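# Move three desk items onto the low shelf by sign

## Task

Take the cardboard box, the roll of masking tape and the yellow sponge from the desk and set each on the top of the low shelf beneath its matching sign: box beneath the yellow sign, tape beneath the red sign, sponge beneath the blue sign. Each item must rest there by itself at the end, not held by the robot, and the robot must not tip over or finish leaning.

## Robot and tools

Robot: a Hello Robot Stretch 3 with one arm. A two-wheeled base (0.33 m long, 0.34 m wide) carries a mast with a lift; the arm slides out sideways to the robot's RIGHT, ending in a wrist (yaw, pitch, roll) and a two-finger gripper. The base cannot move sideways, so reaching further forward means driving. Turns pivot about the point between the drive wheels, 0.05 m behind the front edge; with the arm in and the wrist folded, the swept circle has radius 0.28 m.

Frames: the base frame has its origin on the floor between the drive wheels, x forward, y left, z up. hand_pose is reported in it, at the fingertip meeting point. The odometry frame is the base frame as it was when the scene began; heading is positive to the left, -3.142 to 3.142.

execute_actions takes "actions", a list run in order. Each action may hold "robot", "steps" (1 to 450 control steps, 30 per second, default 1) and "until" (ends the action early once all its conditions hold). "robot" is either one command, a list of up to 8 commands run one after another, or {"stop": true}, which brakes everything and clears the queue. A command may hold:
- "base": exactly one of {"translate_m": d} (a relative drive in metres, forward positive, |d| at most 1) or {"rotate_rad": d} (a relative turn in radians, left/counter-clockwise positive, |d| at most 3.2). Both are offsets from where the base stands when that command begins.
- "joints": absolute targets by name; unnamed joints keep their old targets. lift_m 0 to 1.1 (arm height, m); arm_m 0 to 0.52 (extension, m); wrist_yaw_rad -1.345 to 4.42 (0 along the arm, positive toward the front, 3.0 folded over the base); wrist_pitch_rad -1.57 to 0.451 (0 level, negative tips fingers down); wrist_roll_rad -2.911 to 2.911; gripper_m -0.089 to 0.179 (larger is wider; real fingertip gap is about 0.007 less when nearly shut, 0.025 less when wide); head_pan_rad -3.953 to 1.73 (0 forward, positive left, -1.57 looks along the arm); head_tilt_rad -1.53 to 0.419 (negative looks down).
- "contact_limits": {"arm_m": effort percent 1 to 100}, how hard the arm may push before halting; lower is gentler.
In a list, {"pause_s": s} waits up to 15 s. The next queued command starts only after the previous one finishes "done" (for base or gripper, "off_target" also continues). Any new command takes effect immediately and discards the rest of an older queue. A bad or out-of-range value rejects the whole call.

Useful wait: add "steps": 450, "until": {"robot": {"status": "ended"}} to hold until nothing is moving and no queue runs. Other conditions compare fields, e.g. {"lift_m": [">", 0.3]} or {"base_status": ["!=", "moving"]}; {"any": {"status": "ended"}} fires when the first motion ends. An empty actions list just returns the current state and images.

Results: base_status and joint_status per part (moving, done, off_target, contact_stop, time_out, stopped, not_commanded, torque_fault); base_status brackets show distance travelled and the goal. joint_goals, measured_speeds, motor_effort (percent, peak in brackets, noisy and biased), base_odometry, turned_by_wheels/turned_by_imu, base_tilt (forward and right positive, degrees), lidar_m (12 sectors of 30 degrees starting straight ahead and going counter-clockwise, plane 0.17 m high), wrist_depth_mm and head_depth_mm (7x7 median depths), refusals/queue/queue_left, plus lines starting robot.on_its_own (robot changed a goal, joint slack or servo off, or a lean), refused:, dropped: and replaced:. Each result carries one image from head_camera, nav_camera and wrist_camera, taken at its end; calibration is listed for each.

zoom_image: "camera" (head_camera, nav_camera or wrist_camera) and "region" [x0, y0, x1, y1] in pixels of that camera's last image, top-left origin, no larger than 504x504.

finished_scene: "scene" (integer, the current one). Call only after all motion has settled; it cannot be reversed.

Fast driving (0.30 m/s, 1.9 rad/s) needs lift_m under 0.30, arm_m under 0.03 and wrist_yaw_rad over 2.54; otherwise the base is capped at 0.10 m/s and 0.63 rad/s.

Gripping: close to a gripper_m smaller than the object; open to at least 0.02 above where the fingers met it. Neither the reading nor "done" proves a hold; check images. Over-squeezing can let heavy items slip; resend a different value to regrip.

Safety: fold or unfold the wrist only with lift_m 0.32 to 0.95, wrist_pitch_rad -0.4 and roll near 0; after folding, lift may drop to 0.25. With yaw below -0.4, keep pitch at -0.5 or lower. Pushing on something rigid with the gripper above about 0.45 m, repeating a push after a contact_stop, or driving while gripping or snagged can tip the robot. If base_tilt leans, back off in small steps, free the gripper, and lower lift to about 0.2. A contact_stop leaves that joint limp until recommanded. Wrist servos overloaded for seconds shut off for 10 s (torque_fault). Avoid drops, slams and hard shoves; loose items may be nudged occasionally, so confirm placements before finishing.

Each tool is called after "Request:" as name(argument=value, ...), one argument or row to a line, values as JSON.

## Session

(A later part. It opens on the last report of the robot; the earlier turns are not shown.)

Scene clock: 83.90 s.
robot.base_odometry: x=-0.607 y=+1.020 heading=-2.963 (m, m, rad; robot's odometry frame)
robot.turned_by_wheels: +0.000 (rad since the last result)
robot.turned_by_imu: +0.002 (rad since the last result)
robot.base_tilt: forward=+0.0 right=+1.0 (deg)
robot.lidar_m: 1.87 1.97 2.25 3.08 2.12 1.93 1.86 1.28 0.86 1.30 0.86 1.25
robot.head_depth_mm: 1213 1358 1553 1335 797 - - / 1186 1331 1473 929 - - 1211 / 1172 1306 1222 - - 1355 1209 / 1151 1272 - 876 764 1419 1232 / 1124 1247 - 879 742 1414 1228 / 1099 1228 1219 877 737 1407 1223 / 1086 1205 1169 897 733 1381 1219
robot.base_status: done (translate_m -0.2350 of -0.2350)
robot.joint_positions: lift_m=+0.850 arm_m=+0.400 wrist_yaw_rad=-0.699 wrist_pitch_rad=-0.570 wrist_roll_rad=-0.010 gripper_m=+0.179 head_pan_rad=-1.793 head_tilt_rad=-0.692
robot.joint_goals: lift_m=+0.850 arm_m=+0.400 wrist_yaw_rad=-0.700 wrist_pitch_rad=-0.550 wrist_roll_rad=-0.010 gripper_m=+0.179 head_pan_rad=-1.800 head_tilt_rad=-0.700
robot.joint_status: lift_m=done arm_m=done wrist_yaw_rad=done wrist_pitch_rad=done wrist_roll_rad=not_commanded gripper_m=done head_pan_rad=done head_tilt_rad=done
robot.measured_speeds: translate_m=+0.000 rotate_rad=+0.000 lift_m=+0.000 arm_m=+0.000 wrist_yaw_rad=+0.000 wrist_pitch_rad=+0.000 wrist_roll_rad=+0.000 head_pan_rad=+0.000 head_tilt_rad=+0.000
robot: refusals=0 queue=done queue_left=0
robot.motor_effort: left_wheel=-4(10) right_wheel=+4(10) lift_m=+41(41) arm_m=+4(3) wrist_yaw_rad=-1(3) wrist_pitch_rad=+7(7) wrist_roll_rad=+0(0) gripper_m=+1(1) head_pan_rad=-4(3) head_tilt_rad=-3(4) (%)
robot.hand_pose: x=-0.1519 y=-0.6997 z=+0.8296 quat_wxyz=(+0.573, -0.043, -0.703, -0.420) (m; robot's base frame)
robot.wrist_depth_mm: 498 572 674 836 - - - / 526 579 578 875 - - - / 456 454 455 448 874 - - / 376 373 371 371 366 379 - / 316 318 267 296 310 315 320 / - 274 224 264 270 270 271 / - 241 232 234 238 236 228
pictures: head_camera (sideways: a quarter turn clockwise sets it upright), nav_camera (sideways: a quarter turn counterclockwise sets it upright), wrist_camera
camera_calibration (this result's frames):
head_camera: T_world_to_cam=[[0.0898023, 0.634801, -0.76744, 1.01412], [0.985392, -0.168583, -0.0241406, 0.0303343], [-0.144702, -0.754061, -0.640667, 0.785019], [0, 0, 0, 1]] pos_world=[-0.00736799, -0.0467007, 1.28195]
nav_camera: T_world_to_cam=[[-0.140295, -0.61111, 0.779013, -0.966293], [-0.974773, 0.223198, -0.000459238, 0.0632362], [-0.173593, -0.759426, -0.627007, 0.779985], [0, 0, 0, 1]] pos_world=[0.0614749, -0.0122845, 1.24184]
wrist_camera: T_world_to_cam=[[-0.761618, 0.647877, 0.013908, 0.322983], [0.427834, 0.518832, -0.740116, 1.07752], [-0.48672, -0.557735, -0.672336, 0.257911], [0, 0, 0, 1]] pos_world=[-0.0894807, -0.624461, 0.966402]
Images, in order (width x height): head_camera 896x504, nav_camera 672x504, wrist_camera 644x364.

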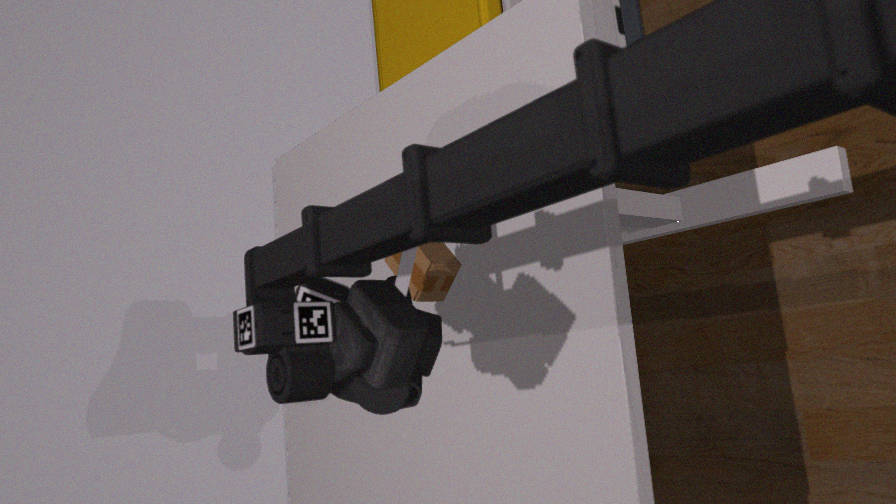

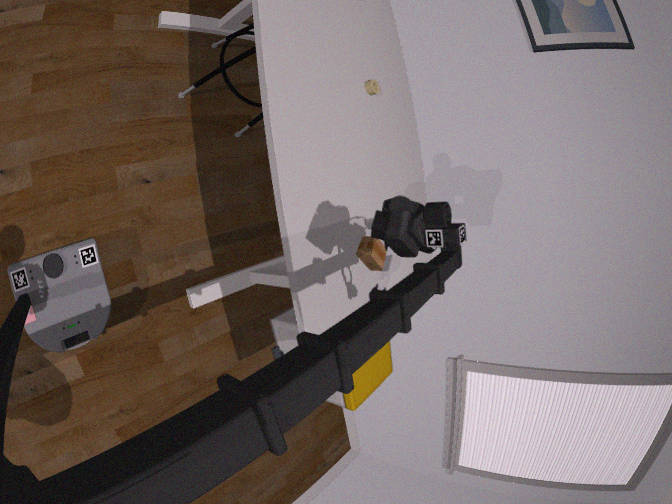

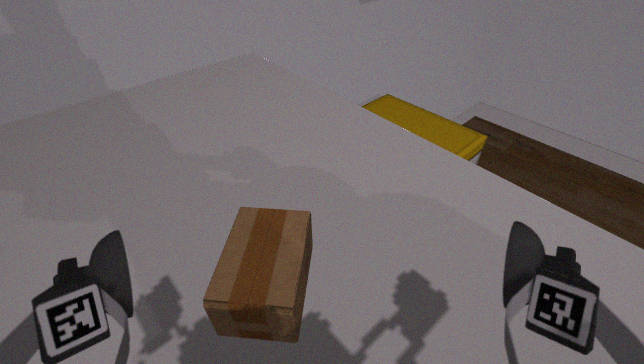

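Request:
execute_actions(
  actions=[
    {"robot":[{"joints":{"arm_m":0.457}},{"joints":{"lift_m":0.762}}],"steps":450,"until":{"robot":{"status":"ended"}}},
  ],
)

Request:
execute_actions(
  actions=[
    {"robot":[{"joints":{"gripper_m":0.02}},{"pause_s":0.5},{"joints":{"lift_m":0.86}},{"joints":{"arm_m":0.0,"wrist_yaw_rad":0,"head_pan_rad":1.2,"head_tilt_rad":-0.3}}],"steps":450,"until":{"robot":{"status":"ended"}}},
  ],
)

Scene clock: 90.13 s.
robot.base_odometry: x=-0.607 y=+1.020 heading=-2.963 (m, m, rad; robot's odometry frame)
robot.turned_by_wheels: +0.000 (rad since the last result)
robot.turned_by_imu: +0.001 (rad since the last result)
robot.base_tilt: forward=+0.0 right=+0.9 (deg)
robot.lidar_m: 1.87 1.97 2.25 3.08 2.11 1.93 1.86 1.28 0.86 1.30 0.86 1.25
robot.head_depth_mm: 1215 1359 1549 1334 796 1440 1264 / 1194 1341 1461 923 791 1494 - / 1168 1303 1197 949 - - 1198 / 1158 1276 1243 - 743 1415 1223 / 1129 1252 1288 854 742 1410 1223 / 1109 1231 1221 876 736 1413 1215 / 1090 1201 1160 898 731 1378 1214
robot.base_status: done (translate_m -0.2350 of -0.2350)
robot.joint_positions: lift_m=+0.762 arm_m=+0.457 wrist_yaw_rad=-0.699 wrist_pitch_rad=-0.570 wrist_roll_rad=-0.010 gripper_m=+0.179 head_pan_rad=-1.793 head_tilt_rad=-0.692
robot.joint_goals: lift_m=+0.762 arm_m=+0.457 wrist_yaw_rad=-0.700 wrist_pitch_rad=-0.550 wrist_roll_rad=-0.010 gripper_m=+0.179 head_pan_rad=-1.800 head_tilt_rad=-0.700
robot.joint_status: lift_m=done arm_m=done wrist_yaw_rad=done wrist_pitch_rad=done wrist_roll_rad=not_commanded gripper_m=done head_pan_rad=done head_tilt_rad=done
robot.measured_speeds: translate_m=+0.000 rotate_rad=+0.000 lift_m=+0.000 arm_m=+0.000 wrist_yaw_rad=+0.000 wrist_pitch_rad=+0.000 wrist_roll_rad=+0.000 head_pan_rad=+0.000 head_tilt_rad=+0.000
robot: refusals=0 queue=done queue_left=0
robot.motor_effort: left_wheel=-4(4) right_wheel=+4(4) lift_m=+20(41) arm_m=+2(0) wrist_yaw_rad=+0(1) wrist_pitch_rad=+8(8) wrist_roll_rad=+0(0) gripper_m=+1(1) head_pan_rad=-4(3) head_tilt_rad=-3(5) (%)
robot.hand_pose: x=-0.1519 y=-0.7567 z=+0.7425 quat_wxyz=(+0.573, -0.043, -0.703, -0.420) (m; robot's base frame)
robot.wrist_depth_mm: 458 507 522 723 - - - / 385 379 375 371 370 - - / 298 295 295 289 289 288 - / 243 241 233 164 238 236 235 / 205 205 192 139 201 204 200 / - 176 126 121 175 174 176 / - 156 149 136 154 154 148
pictures: head_camera (sideways: a quarter turn clockwise sets it upright), nav_camera (sideways: a quarter turn counterclockwise sets it upright), wrist_camera
camera_calibration (this result's frames):
head_camera: T_world_to_cam=[[0.0898021, 0.634801, -0.767439, 1.01412], [0.985392, -0.168583, -0.0241406, 0.0303343], [-0.144702, -0.754061, -0.640667, 0.785019], [0, 0, 0, 1]] pos_world=[-0.00736797, -0.0467007, 1.28195]
nav_camera: T_world_to_cam=[[-0.140295, -0.61111, 0.779013, -0.966293], [-0.974773, 0.223197, -0.000459238, 0.0632362], [-0.173593, -0.759426, -0.627007, 0.779985], [0, 0, 0, 1]] pos_world=[0.0614749, -0.0122845, 1.24184]
wrist_camera: T_world_to_cam=[[-0.761617, 0.647878, 0.0139078, 0.361126], [0.427813, 0.518807, -0.740146, 1.04267], [-0.486739, -0.557758, -0.672303, 0.167534], [0, 0, 0, 1]] pos_world=[-0.0894813, -0.681465, 0.879337]
Images, in order (width x height): head_camera 896x504, nav_camera 672x504, wrist_camera 644x364.

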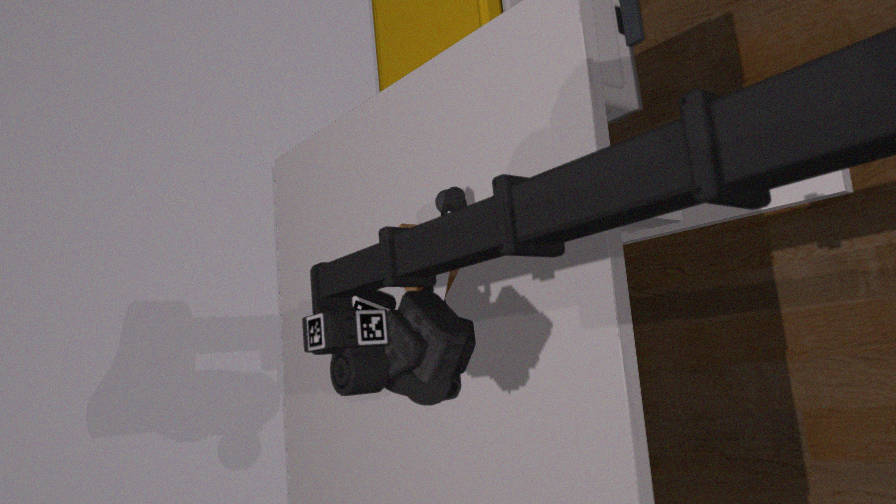

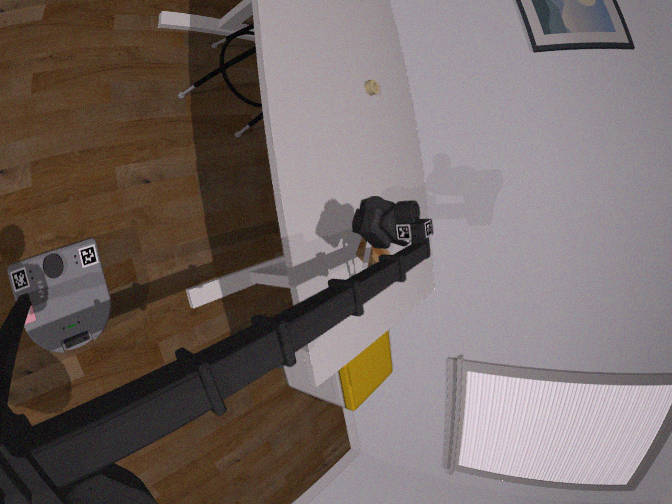

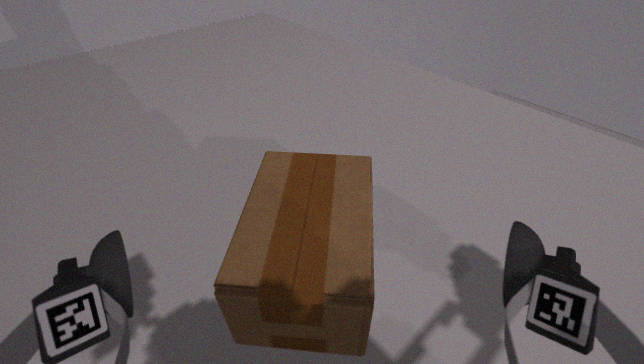

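Scene clock: 98.47 s.
robot.base_odometry: x=-0.607 y=+1.020 heading=-2.963 (m, m, rad; robot's odometry frame)
robot.turned_by_wheels: +0.000 (rad since the last result)
robot.turned_by_imu: +0.001 (rad since the last result)
robot.base_tilt: forward=+0.0 right=+0.9 (deg)
robot.lidar_m: 1.87 1.97 2.25 3.08 2.12 1.93 1.86 1.28 0.87 1.30 0.86 1.26
robot.head_depth_mm: 2788 2829 2893 2815 2458 2114 1650 / 3285 3286 3370 2881 2747 2102 1636 / 3456 3651 3876 3452 2915 2084 1633 / 3339 3513 3654 3776 2886 2075 1614 / 3222 3342 3536 3416 2857 2051 1609 / 3088 3258 3430 3346 2809 2028 1603 / 2995 3127 3296 3452 2772 2022 1592
robot.base_status: done (translate_m -0.2350 of -0.2350)
robot.joint_positions: lift_m=+0.859 arm_m=+0.000 wrist_yaw_rad=-0.001 wrist_pitch_rad=-0.570 wrist_roll_rad=-0.010 gripper_m=+0.021 head_pan_rad=+1.193 head_tilt_rad=-0.310
robot.joint_goals: lift_m=+0.860 arm_m=+0.000 wrist_yaw_rad=+0.000 wrist_pitch_rad=-0.550 wrist_roll_rad=-0.010 gripper_m=+0.020 head_pan_rad=+1.200 head_tilt_rad=-0.300
robot.joint_status: lift_m=done arm_m=done wrist_yaw_rad=done wrist_pitch_rad=done wrist_roll_rad=not_commanded gripper_m=done head_pan_rad=done head_tilt_rad=done
robot.measured_speeds: translate_m=+0.000 rotate_rad=+0.000 lift_m=+0.000 arm_m=+0.000 wrist_yaw_rad=+0.000 wrist_pitch_rad=+0.000 wrist_roll_rad=+0.000 head_pan_rad=+0.000 head_tilt_rad=+0.000
robot: refusals=0 queue=done queue_left=0
robot.motor_effort: left_wheel=-4(4) right_wheel=+4(4) lift_m=+42(43) arm_m=-4(1) wrist_yaw_rad=+1(1) wrist_pitch_rad=+7(7) wrist_roll_rad=+0(0) gripper_m=-20(94) head_pan_rad=+5(50) head_tilt_rad=+6(31) (%)
robot.hand_pose: x=-0.0217 y=-0.3480 z=+0.8395 quat_wxyz=(+0.682, +0.200, -0.675, -0.199) (m; robot's base frame)
robot.wrist_depth_mm: 876 859 836 834 825 968 - / 615 616 607 592 597 590 - / 480 478 474 466 464 464 482 / 393 390 388 164 382 379 379 / 353 355 344 139 346 - - / - - 128 124 125 - - / 937 931 923 147 908 913 909
pictures: head_camera (sideways: a quarter turn clockwise sets it upright), nav_camera (sideways: a quarter turn counterclockwise sets it upright), wrist_camera
camera_calibration (this result's frames):
head_camera: T_world_to_cam=[[-0.0642036, -0.304346, -0.950396, 1.25368], [-0.942757, 0.330794, -0.0422426, 0.0656796], [0.327241, 0.89328, -0.308162, 0.349495], [0, 0, 0, 1]] pos_world=[0.0280418, 0.0476299, 1.30197]
nav_camera: T_world_to_cam=[[0.109154, 0.269925, 0.956675, -1.19955], [0.928692, -0.370851, -0.00132606, 0.052754], [0.354426, 0.8886, -0.291157, 0.339755], [0, 0, 0, 1]] pos_world=[-0.0384748, 0.0414446, 1.24657]
wrist_camera: T_world_to_cam=[[-0.999879, 0.00694793, 0.0139107, -0.0341067], [-0.00562299, 0.672508, -0.740068, 0.890764], [-0.014497, -0.740057, -0.672388, 0.470934], [0, 0, 0, 1]] pos_world=[-0.0222667, -0.250291, 0.976351]
Images, in order (width x height): head_camera 896x504, nav_camera 672x504, wrist_camera 644x364.

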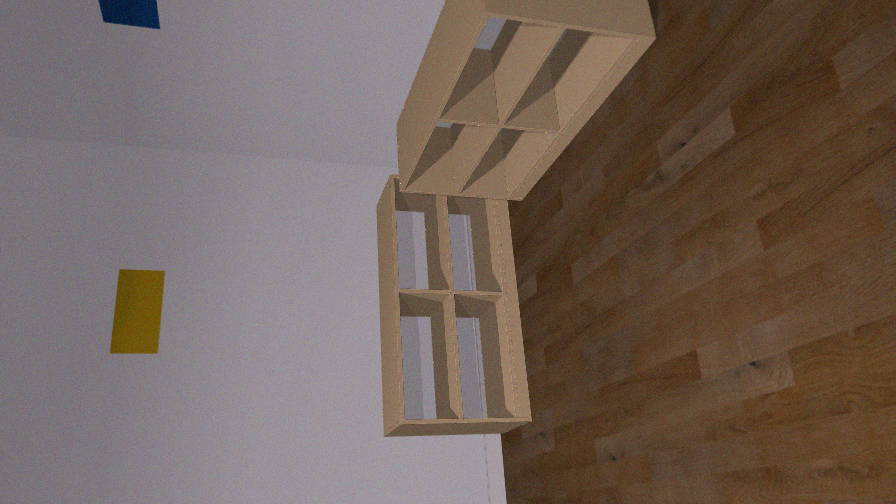

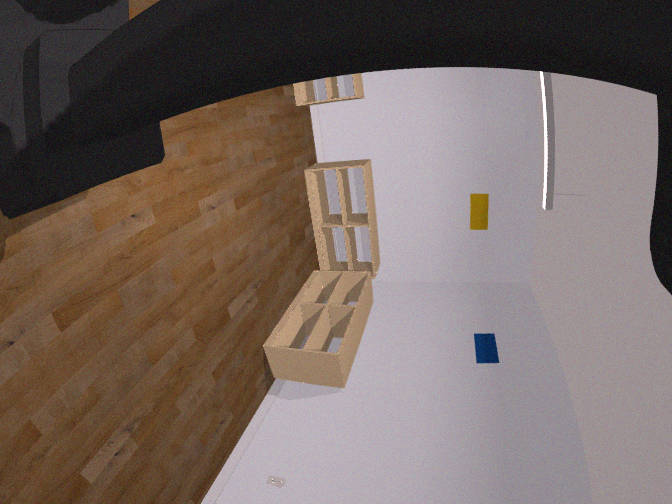

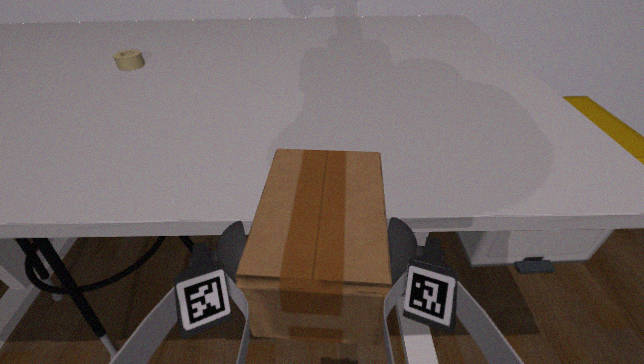

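Request:
execute_actions(
  actions=[
    {"robot":[{"joints":{"wrist_yaw_rad":2.6,"wrist_pitch_rad":-0.4},"base":{"rotate_rad":1.30}},{"joints":{"lift_m":0.28,"head_pan_rad":-1.57,"head_tilt_rad":-0.6},"base":{"translate_m":0.44}},{"base":{"translate_m":1}},{"base":{"translate_m":1}},{"base":{"rotate_rad":1.84}},{"joints":{"lift_m":0.72}},{"joints":{"wrist_yaw_rad":0}}],"steps":450,"until":{"robot":{"status":"ended"}}},
    {"steps":450,"until":{"robot":{"status":"ended"}}},
  ],
)

Scene clock: 131.93 s.
robot.base_odometry: x=-0.831 y=-1.410 heading=+0.177 (m, m, rad; robot's odometry frame)
robot.turned_by_wheels: +3.140 (rad since the last result)
robot.turned_by_imu: +3.130 (rad since the last result)
robot.base_tilt: forward=+0.0 right=+1.0 (deg)
robot.lidar_m: 2.13 2.28 3.30 3.19 1.79 1.05 0.82 0.97 0.80 0.90 0.74 1.16
robot.head_depth_mm: 947 1036 1155 1246 1031 1108 1255 / 953 1041 1153 1233 1034 1158 1252 / 951 1041 1155 1224 1023 1158 1235 / 953 1039 1154 1232 1014 1119 553 / 954 1045 1159 1227 1011 1142 1237 / 952 1043 1155 1255 1000 1108 1234 / 953 1045 1154 1296 1464 1508 1273
robot.base_status: done (rotate_rad +1.8398 of +1.8400)
robot.joint_positions: lift_m=+0.719 arm_m=+0.000 wrist_yaw_rad=+0.002 wrist_pitch_rad=-0.431 wrist_roll_rad=-0.010 gripper_m=+0.021 head_pan_rad=-1.563 head_tilt_rad=-0.593
robot.joint_goals: lift_m=+0.720 arm_m=+0.000 wrist_yaw_rad=+0.000 wrist_pitch_rad=-0.400 wrist_roll_rad=-0.010 gripper_m=+0.020 head_pan_rad=-1.570 head_tilt_rad=-0.600
robot.joint_status: lift_m=done arm_m=done wrist_yaw_rad=done wrist_pitch_rad=done wrist_roll_rad=not_commanded gripper_m=done head_pan_rad=done head_tilt_rad=done
robot.measured_speeds: translate_m=+0.000 rotate_rad=+0.000 lift_m=+0.000 arm_m=+0.000 wrist_yaw_rad=+0.000 wrist_pitch_rad=+0.000 wrist_roll_rad=+0.000 head_pan_rad=+0.000 head_tilt_rad=+0.000
robot: refusals=0 queue=done queue_left=0
robot.motor_effort: left_wheel=-4(12) right_wheel=+4(14) lift_m=+42(45) arm_m=-3(2) wrist_yaw_rad=-2(3) wrist_pitch_rad=+11(13) wrist_roll_rad=+1(0) gripper_m=-19(20) head_pan_rad=-3(49) head_tilt_rad=-3(26) (%)
robot.hand_pose: x=-0.0210 y=-0.3681 z=+0.7292 quat_wxyz=(+0.694, +0.153, -0.687, -0.150) (m; robot's base frame)
robot.wrist_depth_mm: 752 755 777 776 774 793 809 / 821 823 813 807 819 807 797 / 884 886 578 566 562 557 587 / - 971 734 164 828 690 863 / - - 630 140 728 688 713 / - - 128 124 125 892 908 / 879 879 794 147 811 829 825
pictures: head_camera (sideways: a quarter turn clockwise sets it upright), nav_camera (sideways: a quarter turn counterclockwise sets it upright), wrist_camera
camera_calibration (this result's frames):
head_camera: T_world_to_cam=[[-0.0567759, 0.55956, -0.826843, 1.09246], [0.997888, 0.0579832, -0.0292811, 0.0369539], [0.0315585, -0.826759, -0.56167, 0.681177], [0, 0, 0, 1]] pos_world=[0.00365241, -0.0502689, 1.28697]
nav_camera: T_world_to_cam=[[0.00220187, -0.546926, 0.837178, -1.04299], [-0.999987, -0.00509041, -0.00069548, 0.0636977], [0.00464196, -0.837166, -0.54693, 0.674722], [0, 0, 0, 1]] pos_world=[0.0628613, -0.0052602, 1.24224]
wrist_camera: T_world_to_cam=[[-0.999902, 0.00534497, 0.0129644, -0.0315805], [-0.00770065, 0.563349, -0.826183, 0.845144], [-0.0117194, -0.826202, -0.563252, 0.270682], [0, 0, 0, 1]] pos_world=[-0.021897, -0.252304, 0.851116]
Images, in order (width x height): head_camera 896x504, nav_camera 672x504, wrist_camera 644x364.

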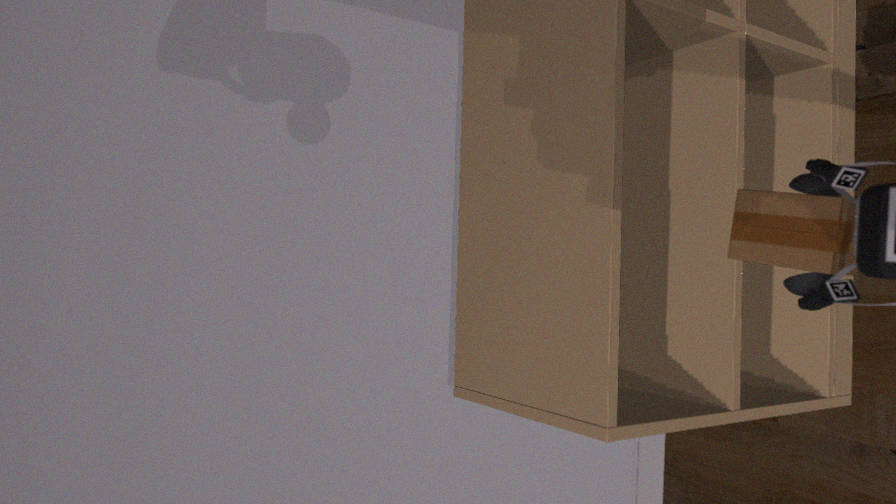

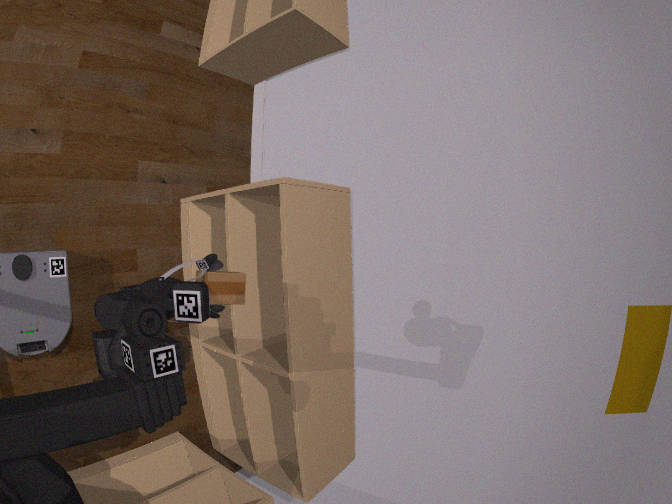

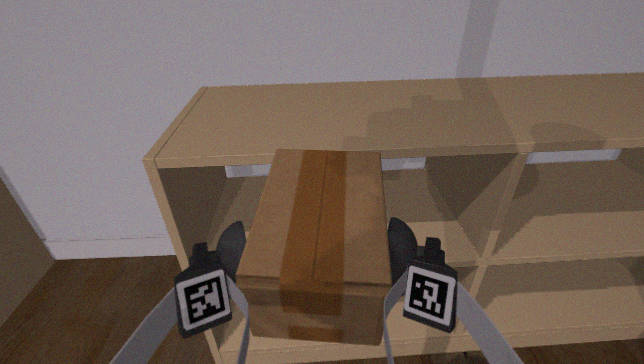

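Request:
execute_actions(
  actions=[
    {"robot":[{"joints":{"lift_m":0.77,"wrist_pitch_rad":-0.55},"base":{"translate_m":-0.2}},{"joints":{"arm_m":0.46}},{"joints":{"lift_m":0.69}}],"steps":450,"until":{"robot":{"status":"ended"}}},
  ],
)

Scene clock: 145.97 s.
robot.base_odometry: x=-1.028 y=-1.445 heading=+0.177 (m, m, rad; robot's odometry frame)
robot.turned_by_wheels: +0.000 (rad since the last result)
robot.turned_by_imu: +0.001 (rad since the last result)
robot.base_tilt: forward=+0.0 right=+1.0 (deg)
robot.lidar_m: 2.33 2.46 3.38 3.19 0.91 0.90 0.62 0.81 1.07 0.74 0.82 1.31
robot.head_depth_mm: 955 1040 1151 1246 1034 1173 1267 / 955 1047 1158 1235 1046 - 1248 / 952 1047 1159 1250 957 1146 1238 / 954 1049 1153 1251 983 1181 1244 / 960 1048 1160 1237 1008 1180 1230 / 954 1051 1160 1236 1009 1170 1229 / 959 1048 1165 1240 1031 1162 1227
robot.base_status: done (translate_m -0.2000 of -0.2000)
robot.joint_positions: lift_m=+0.690 arm_m=+0.460 wrist_yaw_rad=+0.001 wrist_pitch_rad=-0.570 wrist_roll_rad=-0.010 gripper_m=+0.021 head_pan_rad=-1.563 head_tilt_rad=-0.593
robot.joint_goals: lift_m=+0.690 arm_m=+0.460 wrist_yaw_rad=+0.000 wrist_pitch_rad=-0.550 wrist_roll_rad=-0.010 gripper_m=+0.020 head_pan_rad=-1.570 head_tilt_rad=-0.600
robot.joint_status: lift_m=done arm_m=done wrist_yaw_rad=done wrist_pitch_rad=done wrist_roll_rad=not_commanded gripper_m=done head_pan_rad=done head_tilt_rad=done
robot.measured_speeds: translate_m=+0.000 rotate_rad=+0.000 lift_m=+0.000 arm_m=+0.000 wrist_yaw_rad=+0.000 wrist_pitch_rad=+0.000 wrist_roll_rad=+0.000 head_pan_rad=+0.000 head_tilt_rad=+0.000
robot: refusals=0 queue=done queue_left=0
robot.motor_effort: left_wheel=-4(10) right_wheel=+4(5) lift_m=+21(44) arm_m=+4(1) wrist_yaw_rad=+0(1) wrist_pitch_rad=+7(13) wrist_roll_rad=+0(0) gripper_m=-19(20) head_pan_rad=-4(4) head_tilt_rad=-4(3) (%)
robot.hand_pose: x=-0.0213 y=-0.8073 z=+0.6705 quat_wxyz=(+0.682, +0.200, -0.675, -0.198) (m; robot's base frame)
robot.wrist_depth_mm: 378 383 385 393 396 400 405 / 415 421 430 431 429 432 439 / 368 362 359 358 356 352 350 / 298 297 296 166 293 292 289 / 254 251 244 139 248 247 245 / 219 220 128 125 125 214 213 / 194 192 188 147 186 190 189
pictures: head_camera (sideways: a quarter turn clockwise sets it upright), nav_camera (sideways: a quarter turn counterclockwise sets it upright), wrist_camera
camera_calibration (this result's frames):
head_camera: T_world_to_cam=[[-0.0567758, 0.55956, -0.826843, 1.09246], [0.997888, 0.0579831, -0.0292811, 0.0369539], [0.0315584, -0.826759, -0.56167, 0.681177], [0, 0, 0, 1]] pos_world=[0.00365241, -0.0502689, 1.28697]
nav_camera: T_world_to_cam=[[0.0022018, -0.546926, 0.837178, -1.04299], [-0.999987, -0.00509029, -0.00069548, 0.0636977], [0.00464186, -0.837166, -0.54693, 0.674721], [0, 0, 0, 1]] pos_world=[0.0628613, -0.00526022, 1.24224]
wrist_camera: T_world_to_cam=[[-0.999891, 0.00493649, 0.0139175, -0.029786], [-0.00698207, 0.672429, -0.740129, 1.07449], [-0.0130122, -0.740146, -0.672321, 0.0172996], [0, 0, 0, 1]] pos_world=[-0.0220555, -0.709566, 0.807306]
Images, in order (width x height): head_camera 896x504, nav_camera 672x504, wrist_camera 644x364.

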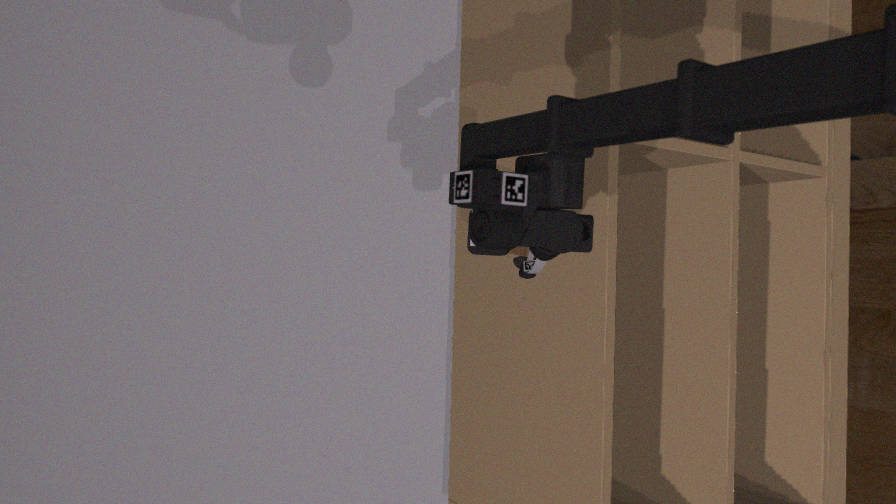

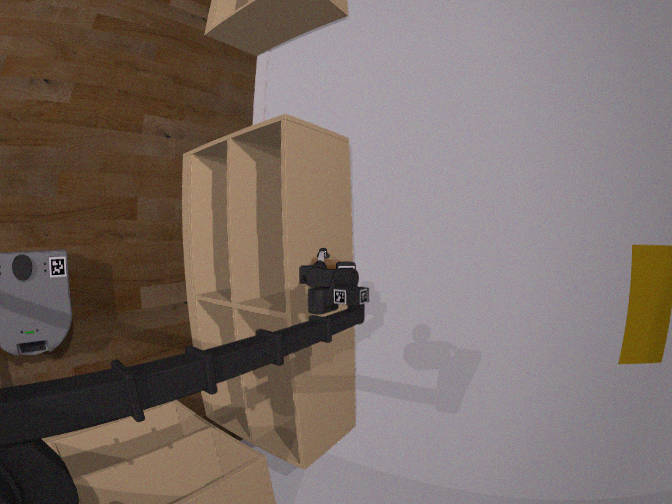

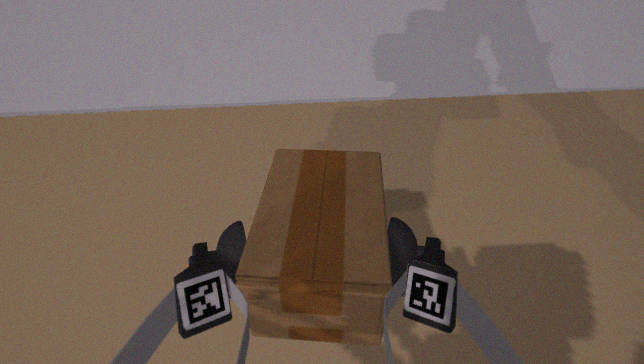

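Request:
execute_actions(
  actions=[
    {"robot":[{"joints":{"lift_m":0.655}},{"joints":{"gripper_m":0.15}},{"joints":{"lift_m":0.74}},{"joints":{"arm_m":0,"wrist_pitch_rad":-0.4}}],"steps":450,"until":{"robot":{"status":"ended"}}},
  ],
)

Request:
execute_actions(
  actions=[
    {"robot":[{"joints":{"wrist_yaw_rad":2.6,"gripper_m":0.08},"base":{"rotate_rad":1.357}},{"joints":{"lift_m":0.28},"base":{"translate_m":0.5}},{"base":{"translate_m":1}},{"base":{"translate_m":1}},{"base":{"rotate_rad":1.785}},{"joints":{"lift_m":0.88}},{"joints":{"wrist_yaw_rad":0,"wrist_pitch_rad":-0.55,"gripper_m":0.15,"arm_m":0.3}}],"steps":450,"until":{"robot":{"status":"ended"}}},
    {"steps":450,"until":{"robot":{"status":"ended"}}},
  ],
)

Scene clock: 167.67 s.
robot.base_odometry: x=-1.028 y=-1.445 heading=+0.177 (m, m, rad; robot's odometry frame)
robot.turned_by_wheels: +0.000 (rad since the last result)
robot.turned_by_imu: +0.001 (rad since the last result)
robot.base_tilt: forward=+0.0 right=+0.8 (deg)
robot.lidar_m: 2.33 2.46 3.36 3.19 0.91 0.90 0.62 0.81 1.07 0.74 0.82 1.31
robot.head_depth_mm: 954 1044 1154 1240 1032 1164 1260 / 953 1047 1153 1234 1029 1162 1251 / 956 1050 1161 1232 1019 1144 1246 / 954 1049 1159 1227 982 1188 1248 / 956 1046 1160 1233 1009 1178 1236 / 957 1046 1160 1232 1007 1165 1236 / 957 1053 1163 1237 1029 1163 1229
robot.base_status: done (translate_m -0.2000 of -0.2000)
robot.joint_positions: lift_m=+0.740 arm_m=+0.000 wrist_yaw_rad=+0.001 wrist_pitch_rad=-0.423 wrist_roll_rad=-0.010 gripper_m=+0.150 head_pan_rad=-1.563 head_tilt_rad=-0.593
robot.joint_goals: lift_m=+0.740 arm_m=+0.000 wrist_yaw_rad=+0.000 wrist_pitch_rad=-0.400 wrist_roll_rad=-0.010 gripper_m=+0.150 head_pan_rad=-1.570 head_tilt_rad=-0.600
robot.joint_status: lift_m=done arm_m=done wrist_yaw_rad=done wrist_pitch_rad=done wrist_roll_rad=not_commanded gripper_m=done head_pan_rad=done head_tilt_rad=done
robot.measured_speeds: translate_m=+0.000 rotate_rad=+0.000 lift_m=+0.000 arm_m=+0.000 wrist_yaw_rad=+0.000 wrist_pitch_rad=+0.000 wrist_roll_rad=+0.000 head_pan_rad=+0.000 head_tilt_rad=+0.000
robot: refusals=0 queue=done queue_left=0
robot.motor_effort: left_wheel=-4(4) right_wheel=+4(4) lift_m=+41(44) arm_m=-3(4) wrist_yaw_rad=+0(1) wrist_pitch_rad=+8(9) wrist_roll_rad=+0(0) gripper_m=+2(83) head_pan_rad=-4(3) head_tilt_rad=-3(3) (%)
robot.hand_pose: x=-0.0213 y=-0.3692 z=+0.7511 quat_wxyz=(+0.695, +0.150, -0.688, -0.148) (m; robot's base frame)
robot.wrist_depth_mm: 762 760 762 784 793 791 806 / 812 829 824 828 839 830 851 / 868 639 639 593 623 622 614 / 546 659 874 868 713 897 787 / - 743 768 775 726 777 755 / - - 695 909 882 - 795 / 926 827 828 815 820 846 855
pictures: head_camera (sideways: a quarter turn clockwise sets it upright), nav_camera (sideways: a quarter turn counterclockwise sets it upright), wrist_camera
camera_calibration (this result's frames):
head_camera: T_world_to_cam=[[-0.0567757, 0.55956, -0.826843, 1.09246], [0.997888, 0.0579828, -0.0292811, 0.0369539], [0.0315582, -0.826759, -0.56167, 0.681177], [0, 0, 0, 1]] pos_world=[0.0036524, -0.0502689, 1.28697]
nav_camera: T_world_to_cam=[[0.00220167, -0.546926, 0.837178, -1.04299], [-0.999987, -0.00509005, -0.00069548, 0.0636977], [0.00464166, -0.837166, -0.54693, 0.674721], [0, 0, 0, 1]] pos_world=[0.0628613, -0.00526023, 1.24224]
wrist_camera: T_world_to_cam=[[-0.999893, 0.00684483, 0.0129003, -0.0315656], [-0.00690996, 0.556461, -0.830845, 0.864814], [-0.0128655, -0.830845, -0.556355, 0.275198], [0, 0, 0, 1]] pos_world=[-0.0220458, -0.252372, 0.872041]
Images, in order (width x height): head_camera 896x504, nav_camera 672x504, wrist_camera 644x364.

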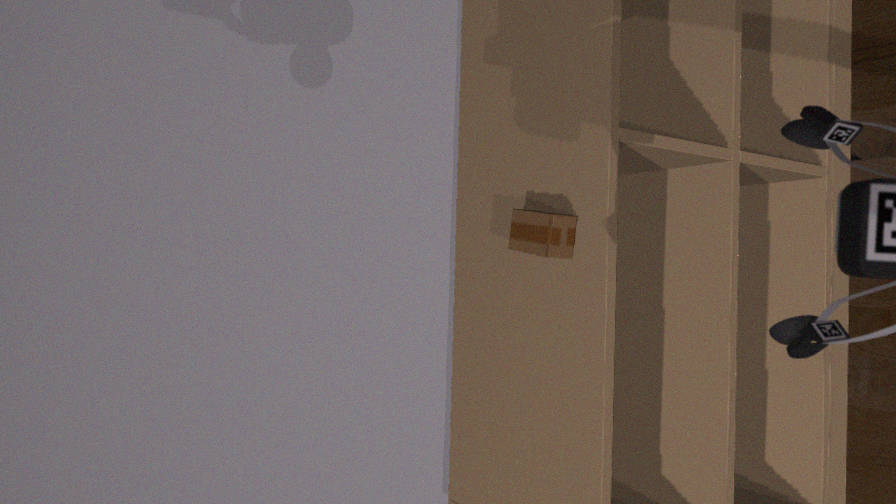

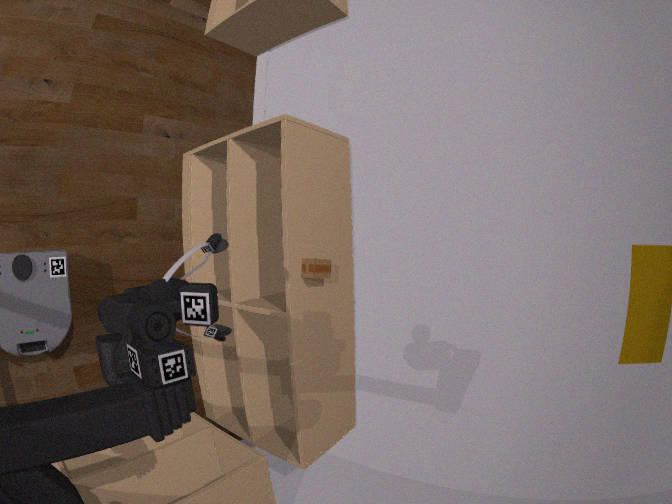

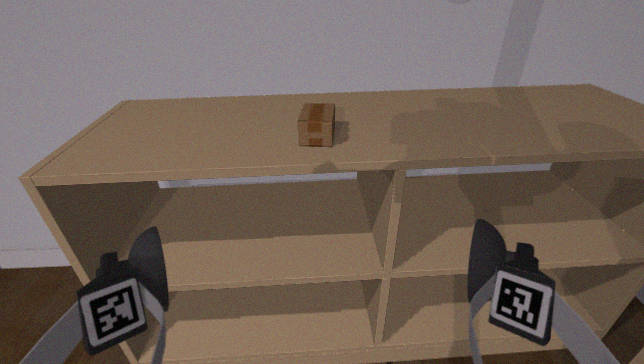

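Scene clock: 197.67 s.
robot.base_odometry: x=-0.936 y=+1.053 heading=-2.965 (m, m, rad; robot's odometry frame)
robot.turned_by_wheels: +3.142 (rad since the last result)
robot.turned_by_imu: +3.132 (rad since the last result)
robot.base_tilt: forward=+0.0 right=+0.9 (deg)
robot.lidar_m: 1.59 1.67 2.14 3.13 2.82 2.25 2.14 1.18 0.92 0.82 0.63 1.67
robot.head_depth_mm: 1029 1128 1242 1209 - 667 1251 / 1030 1129 1251 - 782 680 1245 / 1031 1135 1243 - 780 679 1248 / 1031 1126 1244 1097 785 673 1270 / 1028 1126 1248 1055 817 672 1263 / 1031 1125 1251 1042 816 668 1232 / 1030 1127 1229 1036 811 665 1224
robot.base_status: done (rotate_rad +1.7848 of +1.7850)
robot.joint_positions: lift_m=+0.880 arm_m=+0.247 wrist_yaw_rad=+0.002 wrist_pitch_rad=-0.561 wrist_roll_rad=-0.010 gripper_m=+0.150 head_pan_rad=-1.563 head_tilt_rad=-0.593
robot.joint_goals: lift_m=+0.880 arm_m=+0.300 wrist_yaw_rad=+0.000 wrist_pitch_rad=-0.550 wrist_roll_rad=-0.010 gripper_m=+0.150 head_pan_rad=-1.570 head_tilt_rad=-0.600
robot.joint_status: lift_m=done arm_m=moving wrist_yaw_rad=moving wrist_pitch_rad=moving wrist_roll_rad=not_commanded gripper_m=done head_pan_rad=done head_tilt_rad=done
robot.measured_speeds: translate_m=+0.000 rotate_rad=+0.000 lift_m=+0.000 arm_m=+0.124 wrist_yaw_rad=+0.000 wrist_pitch_rad=+0.000 wrist_roll_rad=+0.000 head_pan_rad=+0.000 head_tilt_rad=+0.000
robot: refusals=0 queue=running queue_left=0
robot.motor_effort: left_wheel=-4(12) right_wheel=+4(13) lift_m=+41(42) arm_m=+0(5) wrist_yaw_rad=-1(4) wrist_pitch_rad=+6(7) wrist_roll_rad=+0(0) gripper_m=+2(82) head_pan_rad=-3(4) head_tilt_rad=-2(3) (%)
robot.hand_pose: x=-0.0212 y=-0.5956 z=+0.8614 quat_wxyz=(+0.683, +0.198, -0.676, -0.195) (m; robot's base frame)
robot.wrist_depth_mm: 631 641 645 662 674 676 696 / 675 671 660 656 655 642 644 / 521 524 515 511 505 502 506 / 424 427 406 417 415 413 415 / 360 357 357 357 353 362 348 / 316 - 309 308 306 - 303 / - 266 273 272 270 264 267
pictures: head_camera (sideways: a quarter turn clockwise sets it upright), nav_camera (sideways: a quarter turn counterclockwise sets it upright), wrist_camera
camera_calibration (this result's frames):
head_camera: T_world_to_cam=[[-0.0567378, 0.559638, -0.826793, 1.09239], [0.997892, 0.057917, -0.0292766, 0.036948], [0.031501, -0.826711, -0.561744, 0.681274], [0, 0, 0, 1]] pos_world=[0.00364893, -0.0502674, 1.28696]
nav_camera: T_world_to_cam=[[0.00216467, -0.547001, 0.837129, -1.04293], [-0.999987, -0.00502133, -0.000695269, 0.0636974], [0.00458381, -0.837117, -0.547005, 0.674819], [0, 0, 0, 1]] pos_world=[0.0628609, -0.00525878, 1.24224]
wrist_camera: T_world_to_cam=[[-0.999894, 0.00451546, 0.0138648, -0.0335812], [-0.00734133, 0.665652, -0.746226, 1.07463], [-0.0125987, -0.746248, -0.665549, 0.292942], [0, 0, 0, 1]] pos_world=[-0.0219977, -0.49657, 0.997348]
Images, in order (width x height): head_camera 896x504, nav_camera 672x504, wrist_camera 644x364.

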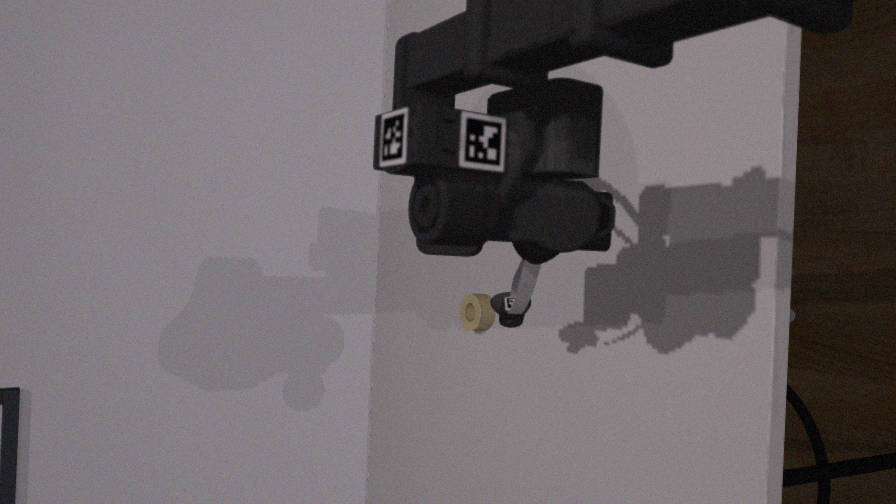

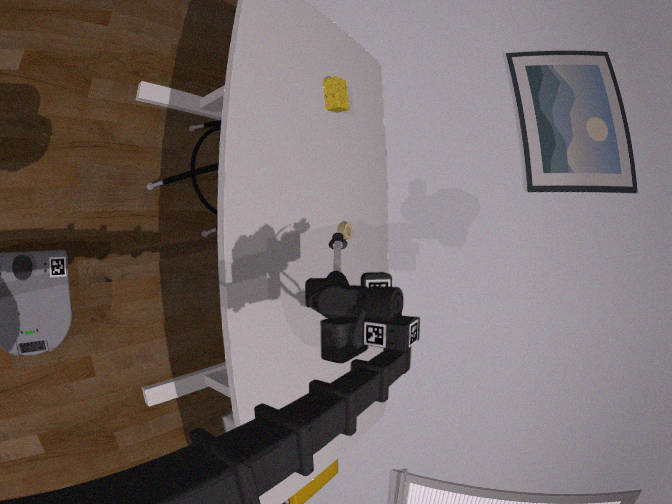

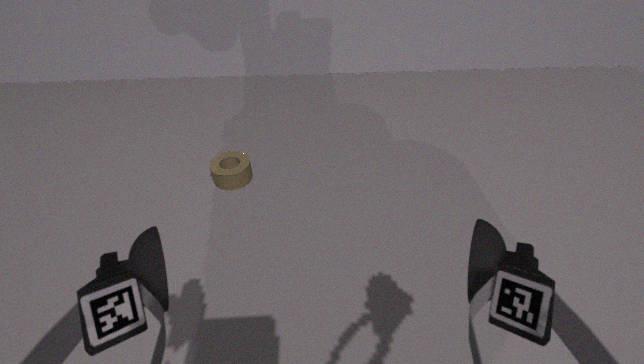

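Request:
execute_actions(
  actions=[
    {"robot":[{"joints":{"arm_m":0.40,"lift_m":0.78},"base":{"translate_m":0.108}},{"joints":{"lift_m":0.757}},{"joints":{"arm_m":0.46}}],"steps":450,"until":{"robot":{"status":"ended"}}},
  ],
)

Scene clock: 205.90 s.
robot.base_odometry: x=-1.042 y=+1.034 heading=-2.964 (m, m, rad; robot's odometry frame)
robot.turned_by_wheels: +0.000 (rad since the last result)
robot.turned_by_imu: +0.000 (rad since the last result)
robot.base_tilt: forward=+0.0 right=+0.9 (deg)
robot.lidar_m: 1.49 1.56 2.08 3.13 2.89 2.36 2.25 1.24 0.99 0.81 0.59 1.57
robot.head_depth_mm: 1028 1127 1242 1079 853 705 - / 1025 1130 1242 1127 - 661 1242 / 1027 1132 1244 - 817 679 1246 / 1024 1126 1246 1105 822 674 1269 / 1032 1131 1239 1049 819 671 1256 / 1029 1130 1244 1044 816 669 1206 / 1030 1124 1229 1033 809 665 1226
robot.base_status: done (translate_m +0.1080 of +0.1080)
robot.joint_positions: lift_m=+0.757 arm_m=+0.460 wrist_yaw_rad=+0.001 wrist_pitch_rad=-0.562 wrist_roll_rad=-0.010 gripper_m=+0.150 head_pan_rad=-1.563 head_tilt_rad=-0.593
robot.joint_goals: lift_m=+0.757 arm_m=+0.460 wrist_yaw_rad=+0.000 wrist_pitch_rad=-0.550 wrist_roll_rad=-0.010 gripper_m=+0.150 head_pan_rad=-1.570 head_tilt_rad=-0.600
robot.joint_status: lift_m=done arm_m=done wrist_yaw_rad=done wrist_pitch_rad=done wrist_roll_rad=not_commanded gripper_m=done head_pan_rad=done head_tilt_rad=done
robot.measured_speeds: translate_m=+0.000 rotate_rad=+0.000 lift_m=+0.000 arm_m=+0.000 wrist_yaw_rad=+0.000 wrist_pitch_rad=+0.000 wrist_roll_rad=+0.000 head_pan_rad=+0.000 head_tilt_rad=+0.000
robot: refusals=0 queue=done queue_left=0
robot.motor_effort: left_wheel=-4(5) right_wheel=+4(10) lift_m=+20(41) arm_m=+3(3) wrist_yaw_rad=-1(0) wrist_pitch_rad=+5(4) wrist_roll_rad=+0(0) gripper_m=+1(0) head_pan_rad=-4(3) head_tilt_rad=-4(2) (%)
robot.hand_pose: x=-0.0213 y=-0.8086 z=+0.7392 quat_wxyz=(+0.683, +0.198, -0.676, -0.195) (m; robot's base frame)
robot.wrist_depth_mm: 441 448 457 462 465 467 472 / 379 377 375 370 366 362 359 / 292 291 287 287 283 282 281 / 238 237 236 234 232 232 230 / 201 200 199 171 197 202 195 / 176 - 173 169 171 - 169 / - 149 152 152 151 147 149
pictures: head_camera (sideways: a quarter turn clockwise sets it upright), nav_camera (sideways: a quarter turn counterclockwise sets it upright), wrist_camera
camera_calibration (this result's frames):
head_camera: T_world_to_cam=[[-0.0567378, 0.559638, -0.826793, 1.09239], [0.997892, 0.0579171, -0.0292766, 0.036948], [0.0315011, -0.826711, -0.561744, 0.681274], [0, 0, 0, 1]] pos_world=[0.00364894, -0.0502674, 1.28696]
nav_camera: T_world_to_cam=[[0.00216473, -0.547001, 0.837129, -1.04293], [-0.999987, -0.00502145, -0.000695269, 0.0636974], [0.00458391, -0.837117, -0.547005, 0.674819], [0, 0, 0, 1]] pos_world=[0.0628609, -0.00525877, 1.24224]
wrist_camera: T_world_to_cam=[[-0.999892, 0.00480378, 0.0138687, -0.0307554], [-0.00714202, 0.666253, -0.745692, 1.12535], [-0.0128222, -0.74571, -0.666147, 0.0534757], [0, 0, 0, 1]] pos_world=[-0.0220292, -0.70974, 0.87521]
Images, in order (width x height): head_camera 896x504, nav_camera 672x504, wrist_camera 644x364.

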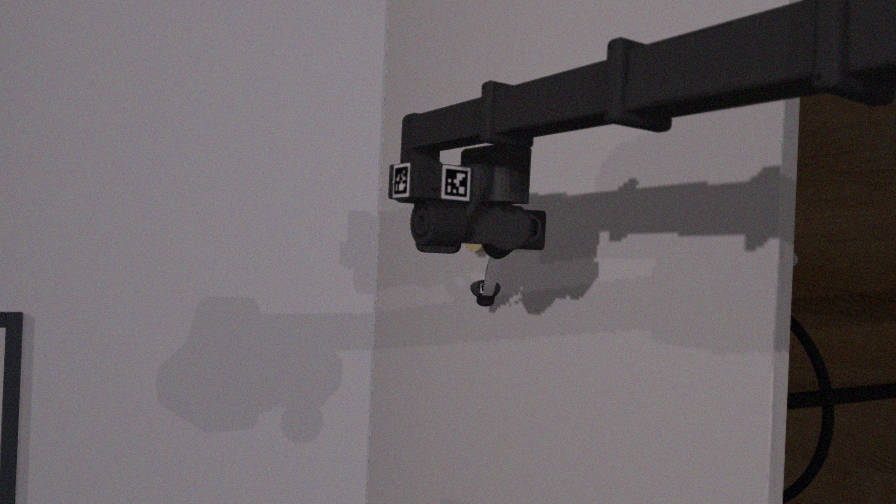

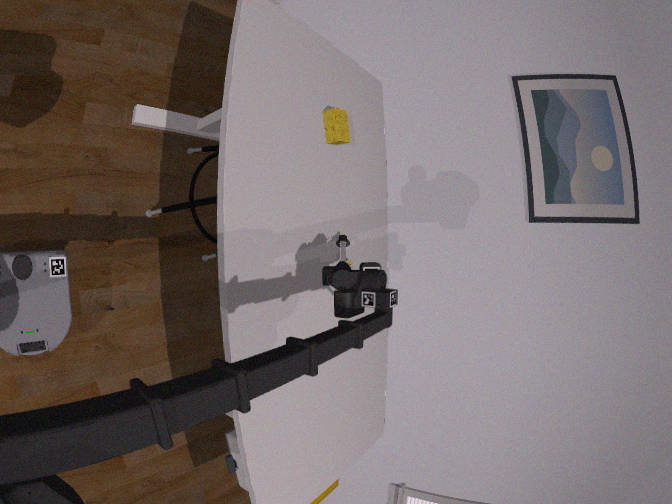

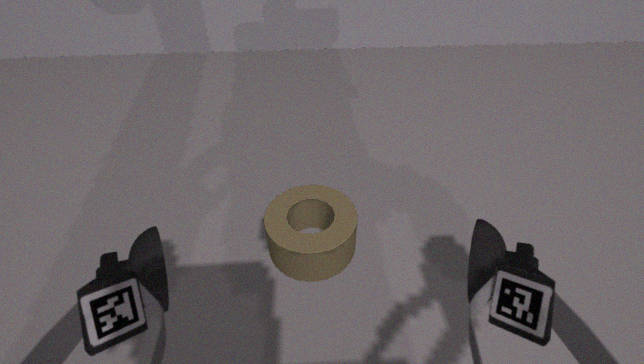

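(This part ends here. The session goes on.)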